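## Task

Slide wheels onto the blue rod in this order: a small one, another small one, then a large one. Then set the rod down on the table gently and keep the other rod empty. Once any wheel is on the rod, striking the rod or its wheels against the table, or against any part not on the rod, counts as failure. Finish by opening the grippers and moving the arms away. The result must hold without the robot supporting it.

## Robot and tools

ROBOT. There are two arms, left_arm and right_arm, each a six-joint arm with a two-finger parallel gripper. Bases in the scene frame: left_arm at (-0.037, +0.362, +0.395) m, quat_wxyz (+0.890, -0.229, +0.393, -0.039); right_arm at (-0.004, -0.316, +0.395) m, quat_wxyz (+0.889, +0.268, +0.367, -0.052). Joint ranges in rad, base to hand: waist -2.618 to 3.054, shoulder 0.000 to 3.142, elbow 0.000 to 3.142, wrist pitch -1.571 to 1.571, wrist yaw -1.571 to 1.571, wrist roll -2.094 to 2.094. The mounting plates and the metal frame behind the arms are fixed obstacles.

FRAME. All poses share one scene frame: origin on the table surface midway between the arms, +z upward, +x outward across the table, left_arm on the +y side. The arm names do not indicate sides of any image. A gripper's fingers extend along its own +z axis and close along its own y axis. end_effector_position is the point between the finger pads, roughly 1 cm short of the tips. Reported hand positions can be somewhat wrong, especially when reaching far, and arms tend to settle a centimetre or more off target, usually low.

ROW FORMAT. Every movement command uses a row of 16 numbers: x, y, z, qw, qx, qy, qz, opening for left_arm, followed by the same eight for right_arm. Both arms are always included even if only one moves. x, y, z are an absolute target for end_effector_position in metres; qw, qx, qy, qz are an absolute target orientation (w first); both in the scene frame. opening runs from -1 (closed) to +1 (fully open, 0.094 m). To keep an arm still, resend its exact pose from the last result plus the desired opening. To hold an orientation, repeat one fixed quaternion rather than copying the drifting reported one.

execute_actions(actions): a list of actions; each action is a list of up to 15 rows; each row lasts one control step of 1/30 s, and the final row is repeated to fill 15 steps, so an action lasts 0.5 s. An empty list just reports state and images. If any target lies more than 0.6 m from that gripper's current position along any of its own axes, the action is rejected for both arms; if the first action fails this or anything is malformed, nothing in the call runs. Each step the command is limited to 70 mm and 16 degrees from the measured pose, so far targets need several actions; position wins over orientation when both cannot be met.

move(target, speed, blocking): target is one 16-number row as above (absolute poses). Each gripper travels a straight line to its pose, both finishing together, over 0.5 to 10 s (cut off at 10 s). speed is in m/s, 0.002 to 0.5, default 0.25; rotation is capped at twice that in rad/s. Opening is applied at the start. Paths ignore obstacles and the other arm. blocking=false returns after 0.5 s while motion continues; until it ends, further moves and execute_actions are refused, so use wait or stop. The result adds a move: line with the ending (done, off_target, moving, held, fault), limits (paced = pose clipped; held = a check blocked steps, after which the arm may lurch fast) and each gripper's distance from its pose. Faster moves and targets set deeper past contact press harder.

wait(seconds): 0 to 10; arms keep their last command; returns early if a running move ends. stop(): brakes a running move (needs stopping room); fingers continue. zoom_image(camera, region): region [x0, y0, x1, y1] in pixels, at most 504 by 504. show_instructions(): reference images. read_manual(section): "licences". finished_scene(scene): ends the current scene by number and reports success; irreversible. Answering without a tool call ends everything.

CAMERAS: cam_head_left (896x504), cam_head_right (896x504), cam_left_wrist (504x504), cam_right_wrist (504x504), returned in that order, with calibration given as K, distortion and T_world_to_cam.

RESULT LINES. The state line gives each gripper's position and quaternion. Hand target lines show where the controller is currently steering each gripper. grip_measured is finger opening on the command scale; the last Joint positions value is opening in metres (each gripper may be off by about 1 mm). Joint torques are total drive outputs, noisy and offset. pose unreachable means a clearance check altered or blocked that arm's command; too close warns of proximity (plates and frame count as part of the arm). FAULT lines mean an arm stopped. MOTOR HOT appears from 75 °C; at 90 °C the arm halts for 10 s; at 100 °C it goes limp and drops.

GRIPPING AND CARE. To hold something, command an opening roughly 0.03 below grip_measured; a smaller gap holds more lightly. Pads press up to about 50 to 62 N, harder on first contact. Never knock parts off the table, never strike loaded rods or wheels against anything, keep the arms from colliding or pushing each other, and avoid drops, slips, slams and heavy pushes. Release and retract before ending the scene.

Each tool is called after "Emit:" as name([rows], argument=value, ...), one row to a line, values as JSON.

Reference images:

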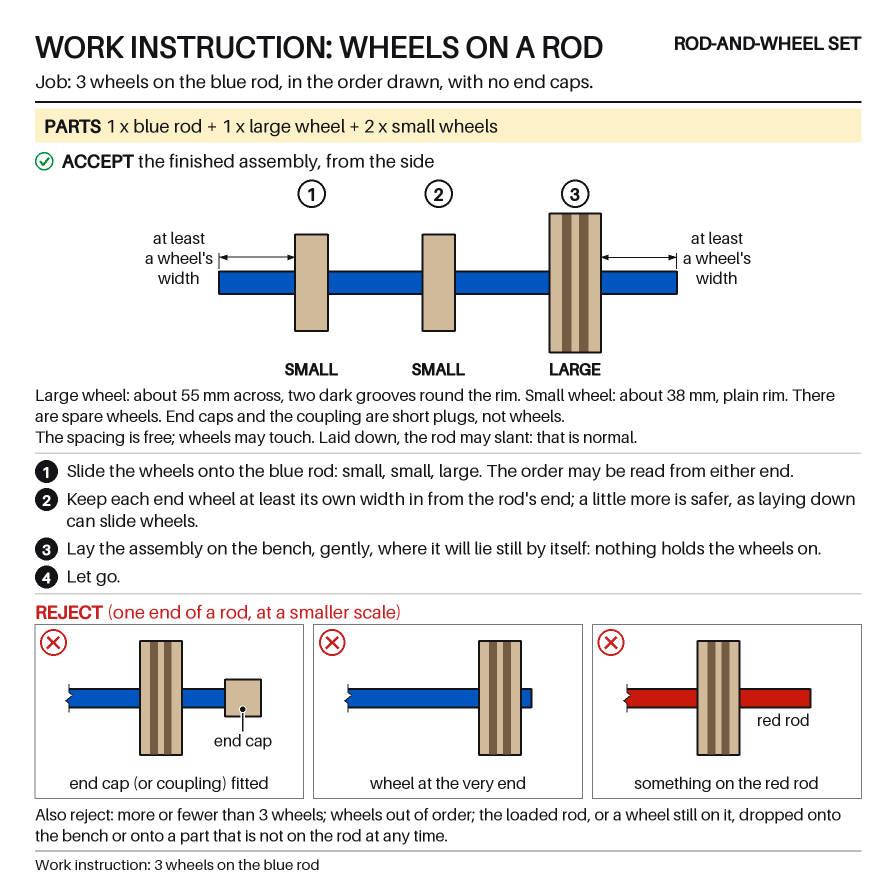

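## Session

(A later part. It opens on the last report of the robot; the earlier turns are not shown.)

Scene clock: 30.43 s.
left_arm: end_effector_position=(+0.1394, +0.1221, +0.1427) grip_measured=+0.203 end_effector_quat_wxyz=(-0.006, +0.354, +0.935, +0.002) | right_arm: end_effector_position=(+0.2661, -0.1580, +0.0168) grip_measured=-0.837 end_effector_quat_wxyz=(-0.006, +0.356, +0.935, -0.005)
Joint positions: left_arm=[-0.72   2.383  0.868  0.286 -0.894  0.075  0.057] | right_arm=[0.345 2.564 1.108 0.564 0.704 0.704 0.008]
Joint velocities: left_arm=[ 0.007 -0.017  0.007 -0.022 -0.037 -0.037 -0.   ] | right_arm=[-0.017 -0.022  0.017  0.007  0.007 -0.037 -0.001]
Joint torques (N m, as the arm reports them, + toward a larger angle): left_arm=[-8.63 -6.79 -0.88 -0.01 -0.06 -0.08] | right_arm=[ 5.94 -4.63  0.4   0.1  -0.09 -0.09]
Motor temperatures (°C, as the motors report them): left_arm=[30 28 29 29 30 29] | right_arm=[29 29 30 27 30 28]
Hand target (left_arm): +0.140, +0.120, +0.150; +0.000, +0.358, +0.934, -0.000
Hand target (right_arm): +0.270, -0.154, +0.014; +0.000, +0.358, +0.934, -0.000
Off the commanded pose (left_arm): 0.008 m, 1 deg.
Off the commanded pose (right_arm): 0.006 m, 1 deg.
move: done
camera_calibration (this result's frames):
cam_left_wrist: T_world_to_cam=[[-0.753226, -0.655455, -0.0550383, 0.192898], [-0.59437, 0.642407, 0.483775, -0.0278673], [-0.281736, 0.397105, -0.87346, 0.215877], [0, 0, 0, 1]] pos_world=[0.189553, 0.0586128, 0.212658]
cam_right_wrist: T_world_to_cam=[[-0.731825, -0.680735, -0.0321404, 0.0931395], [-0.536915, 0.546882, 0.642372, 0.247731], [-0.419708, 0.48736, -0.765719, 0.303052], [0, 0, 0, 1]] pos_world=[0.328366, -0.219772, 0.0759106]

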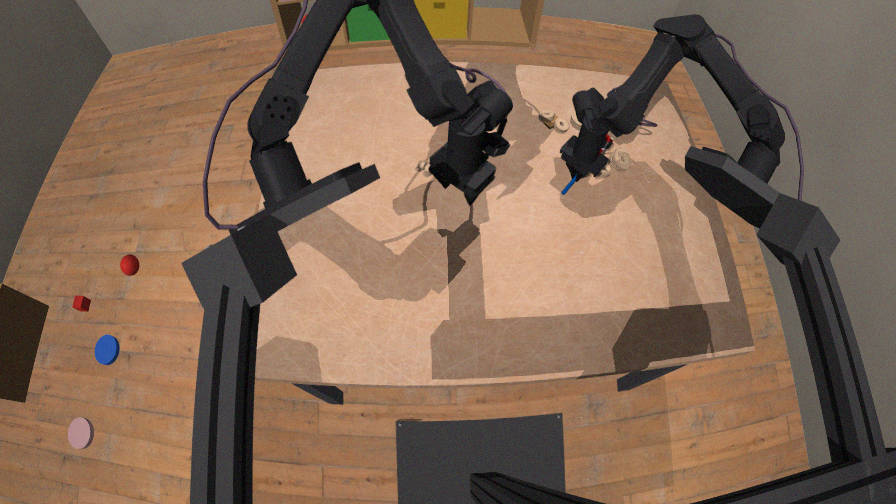

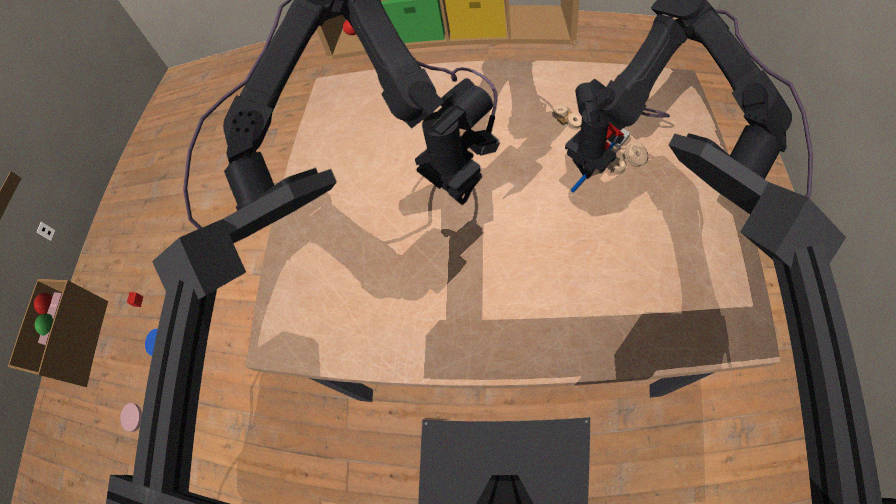

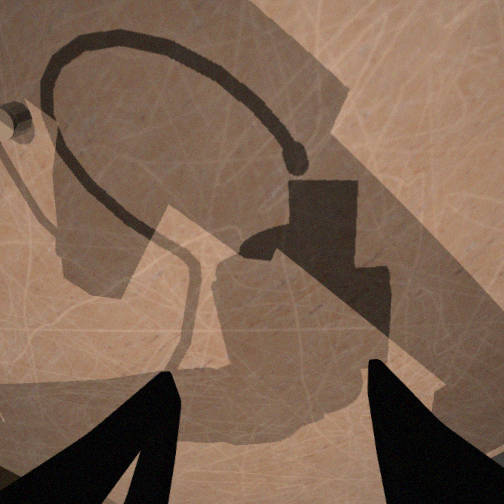

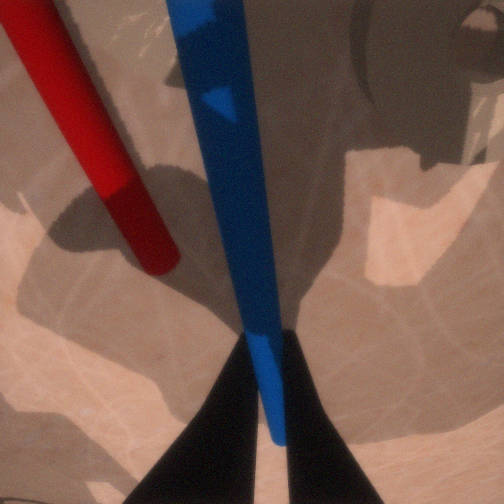

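Emit:
move(target=[0.10,0.2,0.15,0,0.358,0.934,0,0.2,0.27,-0.154,0.07,0,0.358,0.934,0,-0.9], speed=0.12)

Emit:
move(target=[0.10,0.2,0.15,0,0.358,0.934,0,0.2,0.24,0.0,0.05,0,0.358,0.934,0,-0.9], speed=0.15)

Emit:
move(target=[0.10,0.2,0.15,0,0.358,0.934,0,0.2,0.24,0.0,0.016,0,0.358,0.934,0,-0.9], speed=0.04)

Emit:
move(target=[0.10,0.2,0.15,0,0.358,0.934,0,0.2,0.24,0.0,0.016,0,0.358,0.934,0,-0.3], speed=0.04)

Emit:
move(target=[0.10,0.2,0.15,0,0.358,0.934,0,0.2,0.24,0.0,0.09,0,0.358,0.934,0,-0.3], speed=0.15)

Emit:
move(target=[0.19,0.03,0.08,0,0.358,0.934,0,-0.1,0.31,-0.22,0.10,0,0.358,0.934,0,0.2])

Scene clock: 32.10 s.
left_arm: end_effector_position=(+0.1035, +0.1985, +0.1462) grip_measured=+0.203 end_effector_quat_wxyz=(-0.000, +0.355, +0.935, +0.006) | right_arm: end_effector_position=(+0.2727, -0.1563, +0.0611) grip_measured=-0.837 end_effector_quat_wxyz=(+0.001, +0.367, +0.930, +0.002)
Joint positions: left_arm=[-0.625  2.324  0.497  0.719 -0.867  0.225  0.057] | right_arm=[0.427 2.434 0.997 0.513 0.747 0.797 0.008]
Joint velocities: left_arm=[ 0.002  0.002 -0.017  0.037 -0.022  0.022 -0.001] | right_arm=[ 0.002 -0.022 -0.002  0.037  0.037  0.037 -0.   ]
Joint torques (N m, as the arm reports them, + toward a larger angle): left_arm=[-5.37 -5.07 -3.18  0.27  0.02 -0.02] | right_arm=[ 7.35 -6.68 -2.05 -0.21  0.2   0.06]
Motor temperatures (°C, as the motors report them): left_arm=[30 28 29 29 30 29] | right_arm=[29 29 30 27 30 28]
Hand target (left_arm): +0.101, +0.200, +0.149; -0.001, +0.358, +0.934, +0.000
Hand target (right_arm): +0.270, -0.155, +0.069; +0.001, +0.358, +0.934, -0.000
Off the commanded pose (left_arm): 0.005 m, 1 deg.
Off the commanded pose (right_arm): 0.010 m, 1 deg.
move: done
camera_calibration (this result's frames):
cam_left_wrist: T_world_to_cam=[[-0.753573, -0.653893, -0.0674617, 0.217647], [-0.599677, 0.641775, 0.47803, -0.0984733], [-0.269285, 0.400686, -0.875749, 0.17685], [0, 0, 0, 1]] pos_world=[0.152584, 0.134654, 0.216632]
cam_right_wrist: T_world_to_cam=[[-0.746723, -0.66319, -0.0508223, 0.108612], [-0.53602, 0.554772, 0.636326, 0.223239], [-0.39381, 0.502401, -0.769744, 0.334431], [0, 0, 0, 1]] pos_world=[0.332466, -0.219834, 0.120894]

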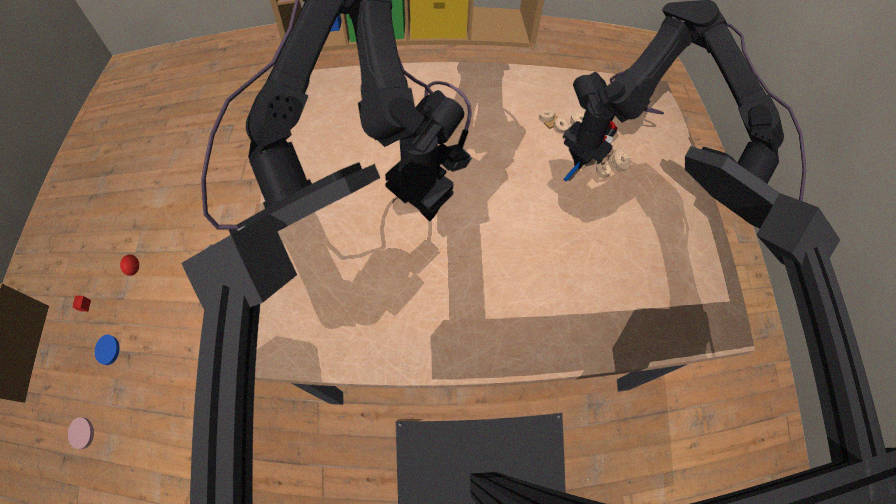

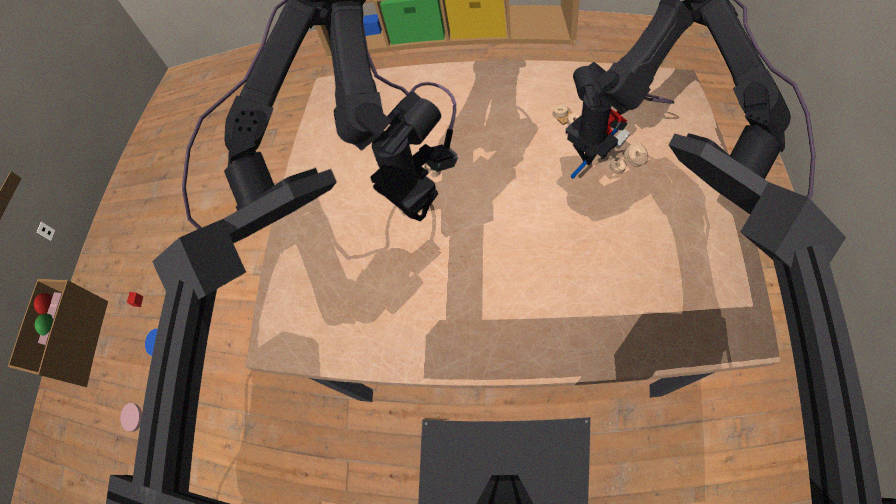

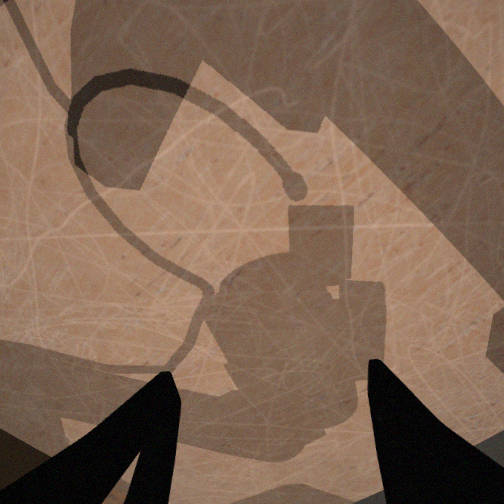

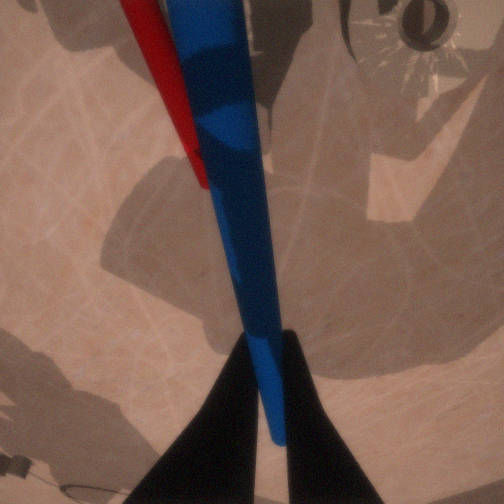

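Scene clock: 33.67 s.
left_arm: end_effector_position=(+0.1035, +0.1985, +0.1462) grip_measured=+0.203 end_effector_quat_wxyz=(-0.000, +0.355, +0.935, +0.006) | right_arm: end_effector_position=(+0.2408, -0.0069, +0.0452) grip_measured=-0.837 end_effector_quat_wxyz=(-0.002, +0.365, +0.931, +0.003)
Joint positions: left_arm=[-0.625  2.324  0.497  0.719 -0.867  0.225  0.057] | right_arm=[0.667 2.89  1.54  0.203 0.865 1.097 0.008]
Joint velocities: left_arm=[ 0.012  0.012  0.022 -0.066 -0.007 -0.007  0.   ] | right_arm=[ 0.002 -0.002  0.007 -0.066  0.022 -0.007 -0.001]
Joint torques (N m, as the arm reports them, + toward a larger angle): left_arm=[-5.86 -5.12 -3.31  0.24  0.05 -0.01] | right_arm=[ 9.46 -5.25  2.26 -0.34  0.21  0.08]
Motor temperatures (°C, as the motors report them): left_arm=[30 28 29 29 30 29] | right_arm=[29 29 30 27 30 28]
Hand target (left_arm): +0.100, +0.200, +0.150; -0.000, +0.358, +0.934, +0.000
Hand target (right_arm): +0.239, -0.001, +0.050; +0.002, +0.357, +0.934, +0.000
Off the commanded pose (left_arm): 0.005 m, 1 deg.
Off the commanded pose (right_arm): 0.008 m, 1 deg.
move: done
camera_calibration (this result's frames):
cam_left_wrist: T_world_to_cam=[[-0.753573, -0.653893, -0.0674617, 0.217647], [-0.599677, 0.641775, 0.47803, -0.0984733], [-0.269285, 0.400686, -0.875749, 0.17685], [0, 0, 0, 1]] pos_world=[0.152584, 0.134654, 0.216632]
cam_right_wrist: T_world_to_cam=[[-0.744604, -0.665678, -0.0493649, 0.182391], [-0.534222, 0.549953, 0.641995, 0.132637], [-0.400214, 0.504404, -0.765118, 0.235979], [0, 0, 0, 1]] pos_world=[0.301108, -0.070559, 0.104403]

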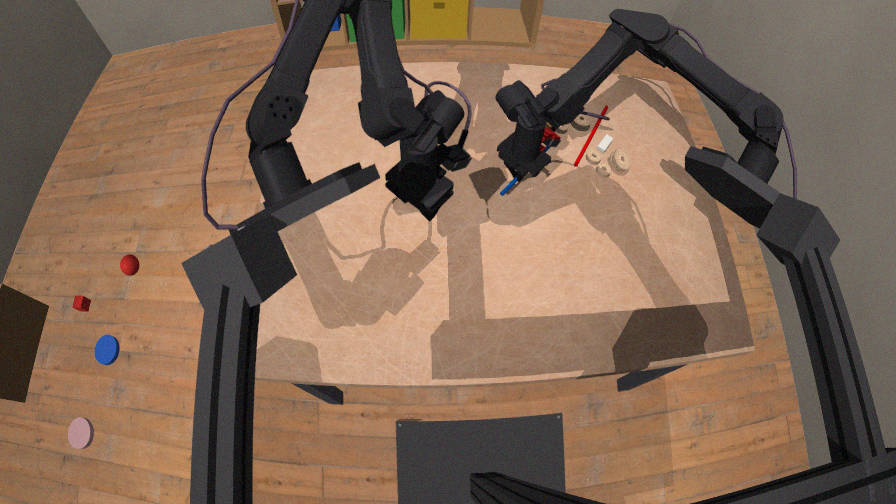

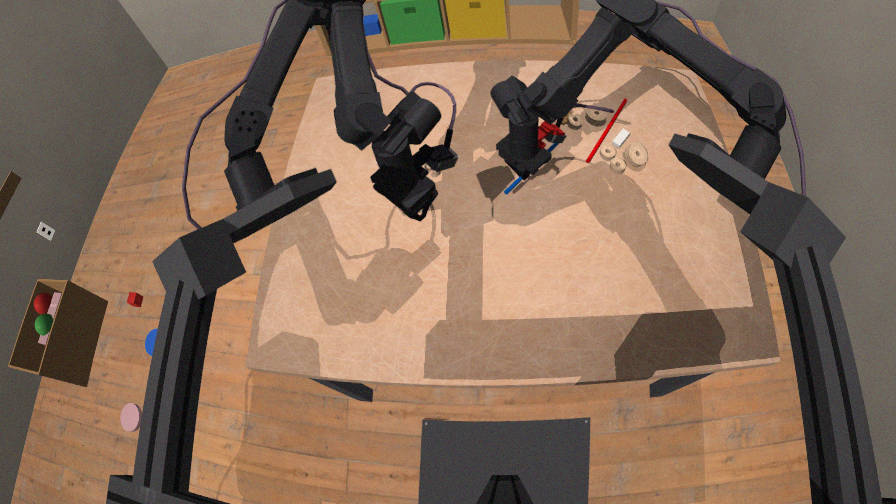

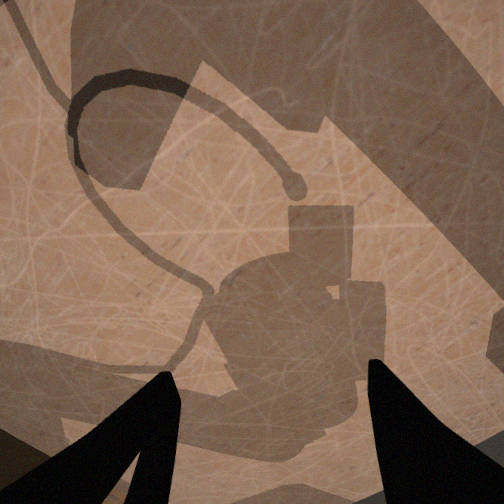

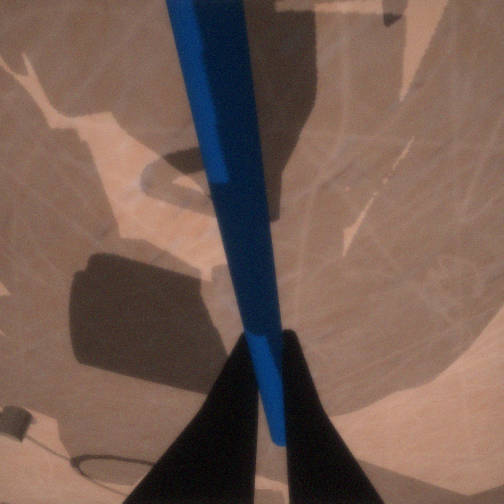

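Scene clock: 34.70 s.
left_arm: end_effector_position=(+0.1035, +0.1985, +0.1462) grip_measured=+0.203 end_effector_quat_wxyz=(-0.000, +0.355, +0.935, +0.006) | right_arm: end_effector_position=(+0.2381, -0.0066, +0.0167) grip_measured=-0.837 end_effector_quat_wxyz=(-0.005, +0.357, +0.934, -0.007)
Joint positions: left_arm=[-0.625  2.324  0.497  0.719 -0.867  0.225  0.057] | right_arm=[0.62  2.972 1.638 0.208 0.857 1.035 0.008]
Joint velocities: left_arm=[-0.012 -0.017  0.002 -0.022  0.022 -0.022 -0.001] | right_arm=[-0.007 -0.012 -0.002 -0.066 -0.081 -0.007 -0.   ]
Joint torques (N m, as the arm reports them, + toward a larger angle): left_arm=[-5.87 -5.13 -3.3   0.25  0.05 -0.01] | right_arm=[ 8.82 -4.58  2.39  0.08 -0.05 -0.01]
Motor temperatures (°C, as the motors report them): left_arm=[30 28 29 29 30 29] | right_arm=[29 29 30 27 30 28]
Hand target (left_arm): +0.100, +0.200, +0.150; -0.000, +0.358, +0.934, +0.000
Hand target (right_arm): +0.240, +0.000, +0.016; -0.000, +0.358, +0.934, +0.000
Off the commanded pose (left_arm): 0.005 m, 1 deg.
Off the commanded pose (right_arm): 0.007 m, 1 deg.
move: done
camera_calibration (this result's frames):
cam_left_wrist: T_world_to_cam=[[-0.753573, -0.653893, -0.0674617, 0.217647], [-0.599677, 0.641775, 0.47803, -0.0984733], [-0.269285, 0.400686, -0.875749, 0.17685], [0, 0, 0, 1]] pos_world=[0.152584, 0.134654, 0.216632]
cam_right_wrist: T_world_to_cam=[[-0.733265, -0.67933, -0.0288606, 0.176051], [-0.535525, 0.550847, 0.640141, 0.149666], [-0.418969, 0.484849, -0.767715, 0.217281], [0, 0, 0, 1]] pos_world=[0.300276, -0.068195, 0.0760834]

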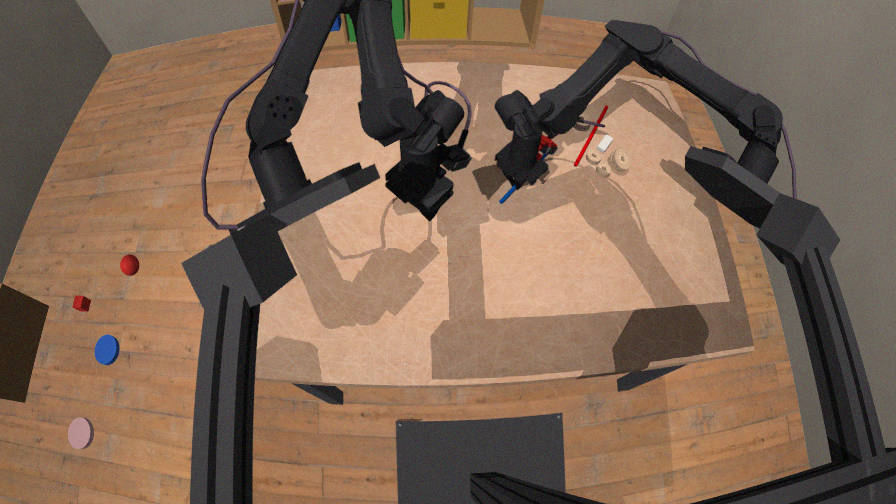

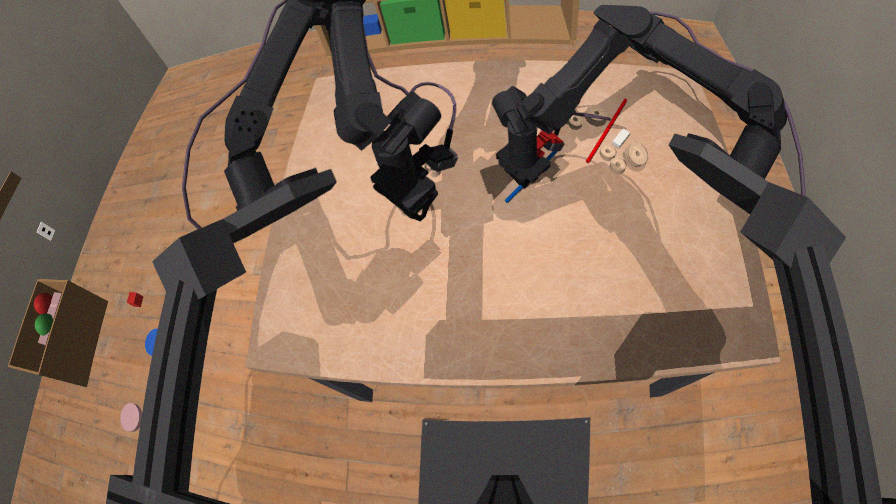

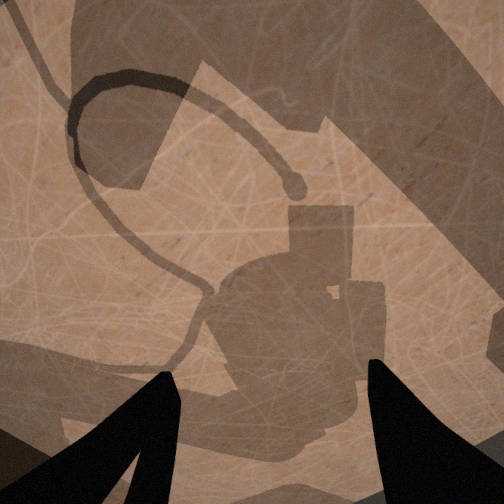

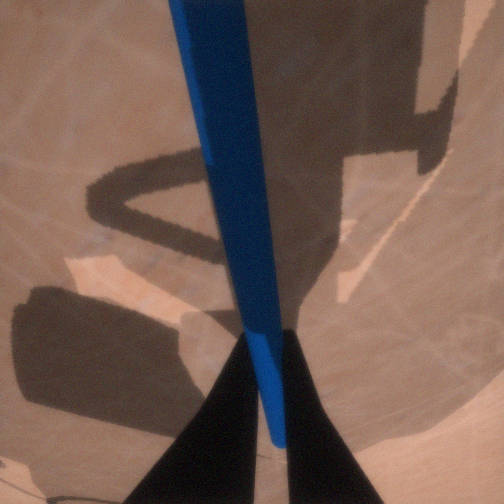

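Scene clock: 35.40 s.
left_arm: end_effector_position=(+0.1035, +0.1985, +0.1462) grip_measured=+0.203 end_effector_quat_wxyz=(-0.000, +0.355, +0.935, +0.006) | right_arm: end_effector_position=(+0.2381, -0.0079, +0.0155) grip_measured=-0.302 end_effector_quat_wxyz=(-0.006, +0.357, +0.934, -0.008)
Joint positions: left_arm=[-0.625  2.324  0.497  0.719 -0.867  0.225  0.057] | right_arm=[0.616 2.972 1.638 0.209 0.856 1.032 0.033]
Joint velocities: left_arm=[ 0.002 -0.022 -0.002 -0.022 -0.007 -0.051 -0.001] | right_arm=[-0.022  0.002  0.007  0.007  0.007  0.051 -0.001]
Joint torques (N m, as the arm reports them, + toward a larger angle): left_arm=[-5.87 -5.13 -3.36  0.24  0.04 -0.01] | right_arm=[ 8.86 -4.6   2.    0.07 -0.01 -0.02]
Motor temperatures (°C, as the motors report them): left_arm=[30 28 29 29 30 29] | right_arm=[29 29 30 27 30 28]
Hand target (left_arm): +0.100, +0.200, +0.150; -0.000, +0.358, +0.934, +0.000
Hand target (right_arm): +0.240, -0.000, +0.016; -0.000, +0.358, +0.934, -0.000
Off the commanded pose (left_arm): 0.005 m, 1 deg.
Off the commanded pose (right_arm): 0.008 m, 1 deg.
move: done
camera_calibration (this result's frames):
cam_left_wrist: T_world_to_cam=[[-0.753573, -0.653893, -0.0674617, 0.217647], [-0.599677, 0.641775, 0.47803, -0.0984733], [-0.269285, 0.400686, -0.875749, 0.17685], [0, 0, 0, 1]] pos_world=[0.152584, 0.134654, 0.216632]
cam_right_wrist: T_world_to_cam=[[-0.733411, -0.679271, -0.0264216, 0.175151], [-0.534403, 0.552102, 0.639998, 0.15096], [-0.420145, 0.483501, -0.767923, 0.217294], [0, 0, 0, 1]] pos_world=[0.300427, -0.0694325, 0.0748787]

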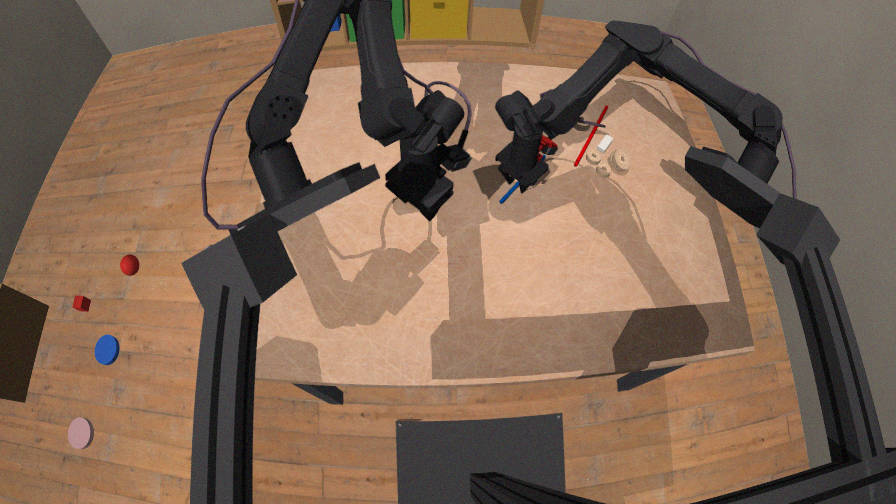

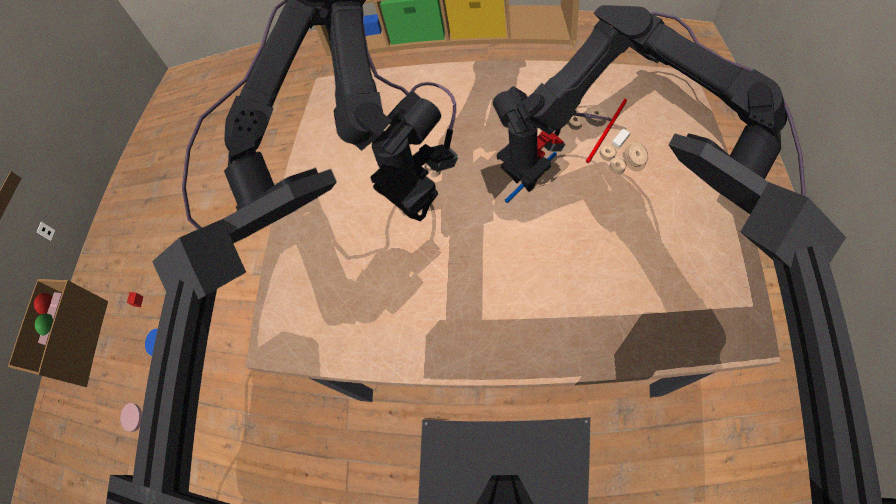

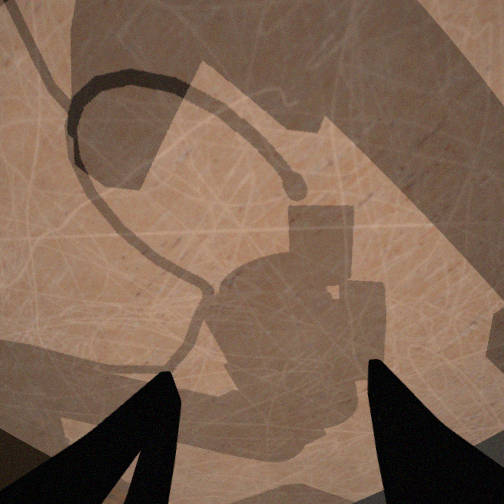

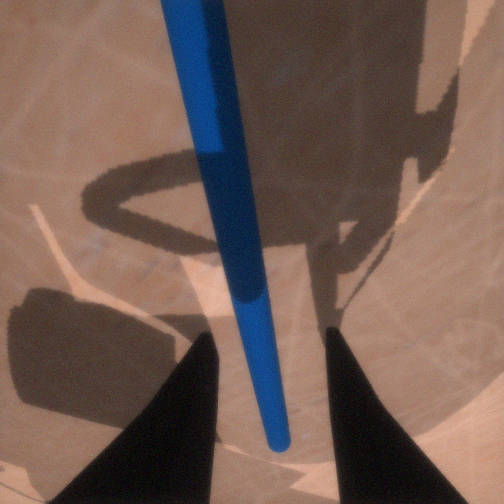

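Scene clock: 36.50 s.
left_arm: end_effector_position=(+0.1035, +0.1985, +0.1462) grip_measured=+0.203 end_effector_quat_wxyz=(-0.000, +0.355, +0.935, +0.006) | right_arm: end_effector_position=(+0.2438, +0.0012, +0.0828) grip_measured=-0.302 end_effector_quat_wxyz=(-0.001, +0.368, +0.930, +0.005)
Joint positions: left_arm=[-0.625  2.324  0.497  0.719 -0.867  0.225  0.057] | right_arm=[0.745 2.821 1.506 0.087 0.892 1.211 0.033]
Joint velocities: left_arm=[-0.022 -0.017  0.002 -0.037  0.022 -0.022 -0.   ] | right_arm=[-0.002 -0.002  0.002 -0.037  0.007 -0.081 -0.001]
Joint torques (N m, as the arm reports them, + toward a larger angle): left_arm=[-5.87 -5.13 -3.32  0.22  0.05  0.  ] | right_arm=[ 9.21 -6.88 -0.26 -0.29  0.16  0.04]
Motor temperatures (°C, as the motors report them): left_arm=[30 28 29 29 30 29] | right_arm=[29 29 30 27 30 28]
Hand target (left_arm): +0.100, +0.200, +0.150; -0.000, +0.358, +0.934, +0.000
Hand target (right_arm): +0.240, -0.001, +0.089; +0.001, +0.358, +0.934, -0.000
Off the commanded pose (left_arm): 0.005 m, 1 deg.
Off the commanded pose (right_arm): 0.008 m, 1 deg.
move: done
camera_calibration (this result's frames):
cam_left_wrist: T_world_to_cam=[[-0.753573, -0.653893, -0.0674617, 0.217647], [-0.599677, 0.641775, 0.47803, -0.0984733], [-0.269285, 0.400686, -0.875749, 0.17685], [0, 0, 0, 1]] pos_world=[0.152584, 0.134654, 0.216632]
cam_right_wrist: T_world_to_cam=[[-0.748622, -0.660683, -0.0553515, 0.193387], [-0.533327, 0.550506, 0.642266, 0.105441], [-0.393863, 0.510335, -0.76448, 0.260195], [0, 0, 0, 1]] pos_world=[0.303489, -0.0630654, 0.141897]

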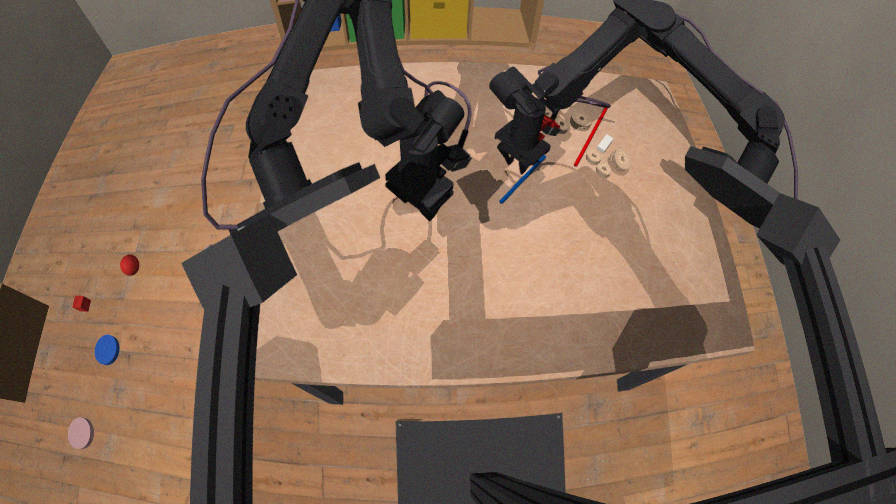

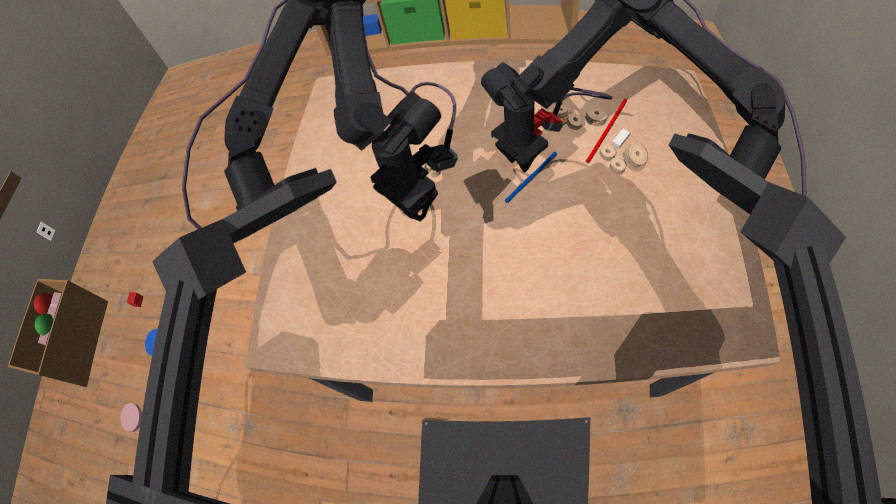

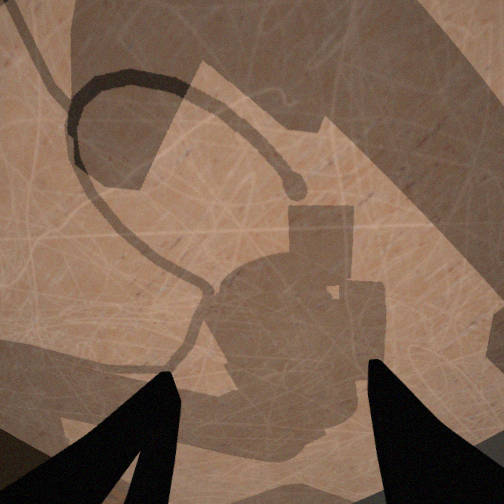

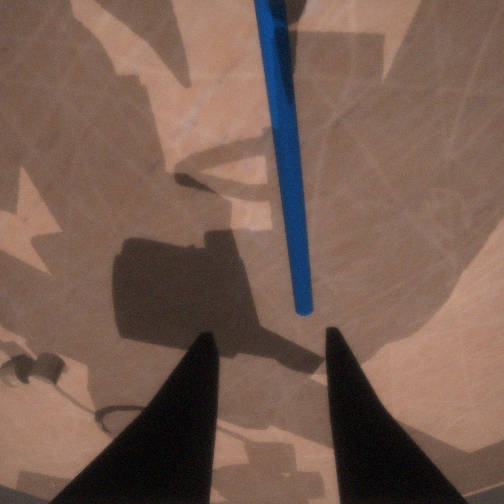

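Scene clock: 38.20 s.
left_arm: end_effector_position=(+0.1870, +0.0408, +0.0760) grip_measured=-0.097 end_effector_quat_wxyz=(-0.008, +0.355, +0.935, +0.005) | right_arm: end_effector_position=(+0.3130, -0.2215, +0.0954) grip_measured=+0.198 end_effector_quat_wxyz=(-0.004, +0.364, +0.931, -0.006)
Joint positions: left_arm=[-0.652  2.681  1.423  0.096 -0.873  0.17   0.042] | right_arm=[0.356 2.131 0.917 0.32  0.715 0.73  0.056]
Joint velocities: left_arm=[-0.007 -0.007 -0.022 -0.051 -0.007  0.007 -0.001] | right_arm=[-0.017  0.002 -0.007  0.037  0.022 -0.007  0.   ]
Joint torques (N m, as the arm reports them, + toward a larger angle): left_arm=[-10.66  -6.24   2.49   0.    -0.04  -0.06] | right_arm=[ 5.9  -6.45 -1.18  0.06 -0.01 -0.06]
Motor temperatures (°C, as the motors report them): left_arm=[30 28 29 29 30 29] | right_arm=[29 29 30 27 30 28]
Hand target (left_arm): +0.188, +0.029, +0.082; +0.000, +0.358, +0.934, -0.000
Hand target (right_arm): +0.311, -0.217, +0.100; -0.002, +0.359, +0.934, +0.001
Off the commanded pose (left_arm): 0.012 m, 1 deg.
Off the commanded pose (right_arm): 0.006 m, 1 deg.
move: off_target (left_arm)
camera_calibration (this result's frames):
cam_left_wrist: T_world_to_cam=[[-0.755668, -0.652426, -0.0574991, 0.172349], [-0.590935, 0.641316, 0.489397, 0.0839018], [-0.28242, 0.4038, -0.870163, 0.202947], [0, 0, 0, 1]] pos_world=[0.237135, -0.0233125, 0.145445]
cam_right_wrist: T_world_to_cam=[[-0.743975, -0.667425, -0.0323097, 0.0935868], [-0.529361, 0.559189, 0.638031, 0.257844], [-0.407771, 0.491783, -0.769332, 0.411445], [0, 0, 0, 1]] pos_world=[0.373895, -0.284064, 0.155049]

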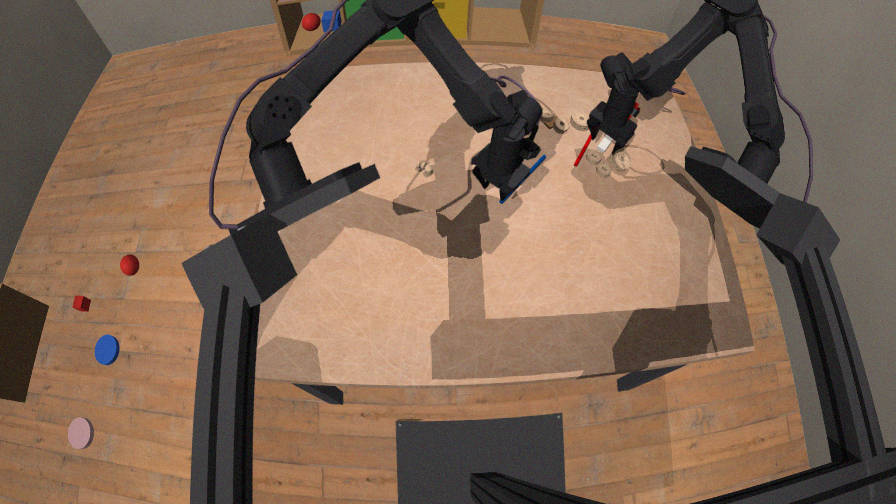

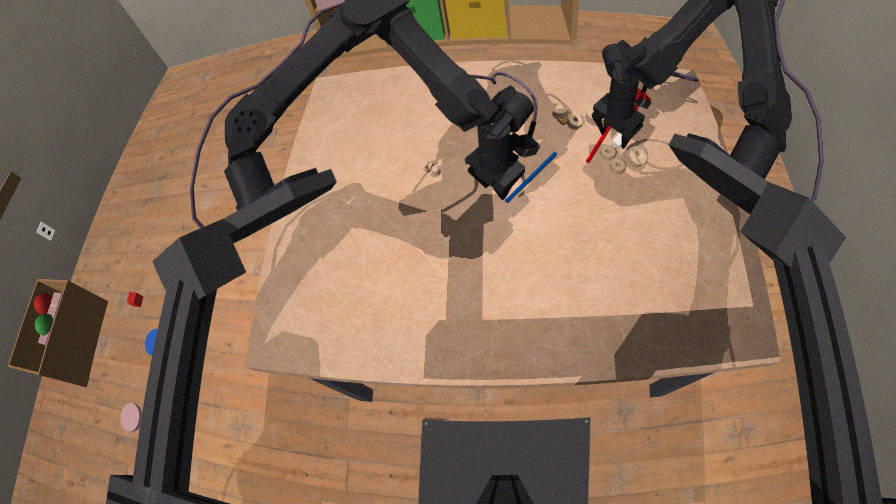

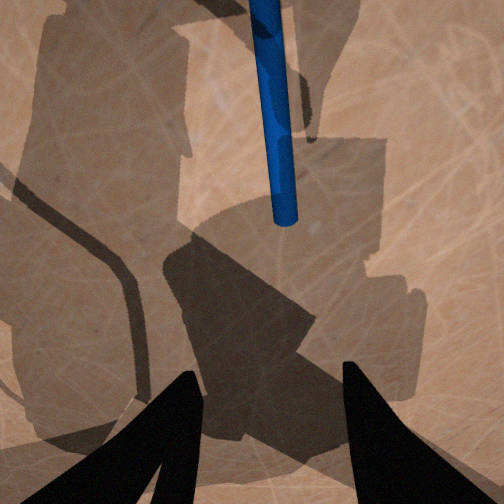

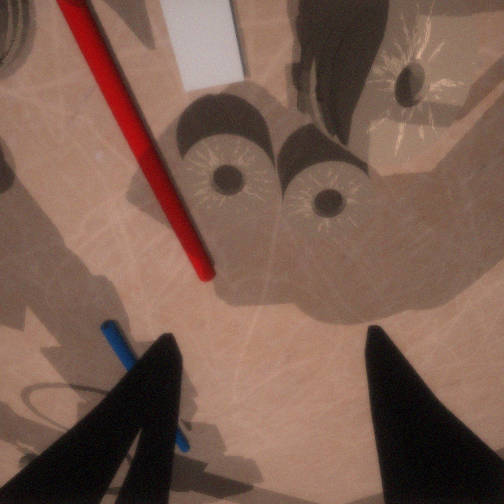

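Emit:
move(target=[0.218,-0.004,0.04,0,0.358,0.934,0,-0.2,0.3325,-0.2154,0.06,0,-0.407,0.914,0,0.1], speed=0.12)

Scene clock: 45.57 s.
left_arm: end_effector_position=(+0.2175, +0.0048, +0.0384) grip_measured=-0.197 end_effector_quat_wxyz=(-0.003, +0.353, +0.936, +0.009) | right_arm: end_effector_position=(+0.3273, -0.2202, +0.0631) grip_measured=+0.102 end_effector_quat_wxyz=(-0.010, -0.407, +0.913, -0.003)
Joint positions: left_arm=[-0.615  2.856  1.772 -0.024 -0.866  0.228  0.038] | right_arm=[ 0.305  2.233  1.044  0.323  0.688 -0.902  0.052]
Joint velocities: left_arm=[ 0.002 -0.032  0.007 -0.066  0.066  0.007  0.   ] | right_arm=[-0.012  0.002  0.007  0.066  0.081 -0.037  0.   ]
Joint torques (N m, as the arm reports them, + toward a larger angle): left_arm=[-10.35  -6.7    2.97  -0.01   0.07   0.03] | right_arm=[ 5.51 -5.65  1.76  0.08 -0.12 -0.05]
Motor temperatures (°C, as the motors report them): left_arm=[30 28 29 29 30 29] | right_arm=[29 29 30 27 30 28]
Hand target (left_arm): +0.217, -0.004, +0.041; -0.000, +0.358, +0.934, -0.000
Hand target (right_arm): +0.332, -0.215, +0.060; -0.000, -0.407, +0.914, +0.000
Off the commanded pose (left_arm): 0.009 m, 1 deg.
Off the commanded pose (right_arm): 0.008 m, 1 deg.
move: done
camera_calibration (this result's frames):
cam_left_wrist: T_world_to_cam=[[-0.751712, -0.65594, -0.068355, 0.169268], [-0.599726, 0.636792, 0.484587, 0.145586], [-0.274332, 0.405264, -0.872068, 0.191665], [0, 0, 0, 1]] pos_world=[0.267132, -0.0593531, 0.108166]
cam_right_wrist: T_world_to_cam=[[0.67648, -0.734987, -0.04657, -0.374817], [-0.536147, -0.534847, 0.653058, 0.0457047], [-0.504897, -0.416812, -0.755875, 0.222699], [0, 0, 0, 1]] pos_world=[0.390501, -0.158217, 0.12103]

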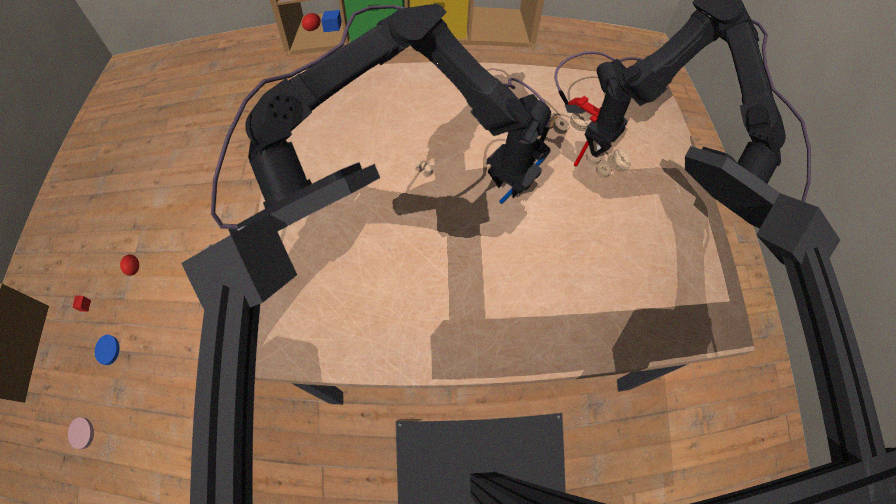

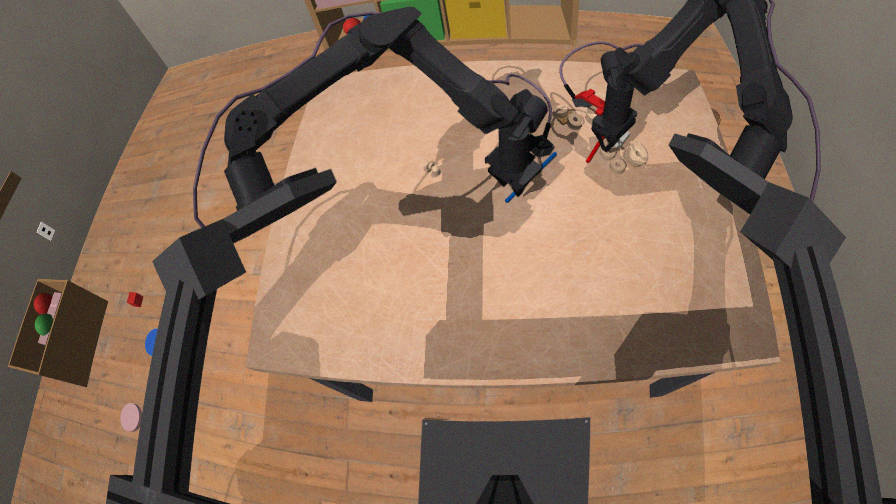

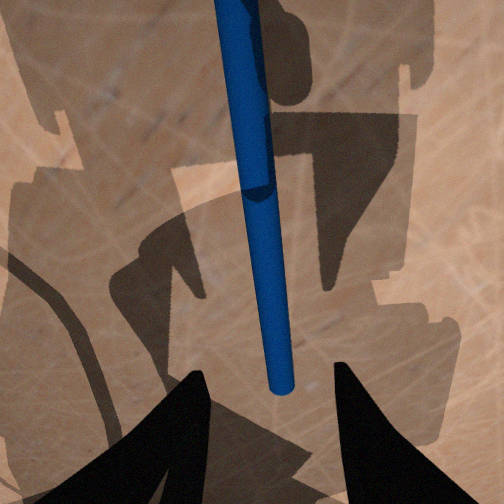

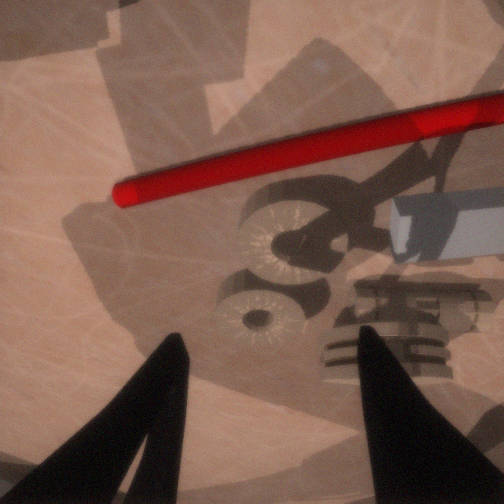

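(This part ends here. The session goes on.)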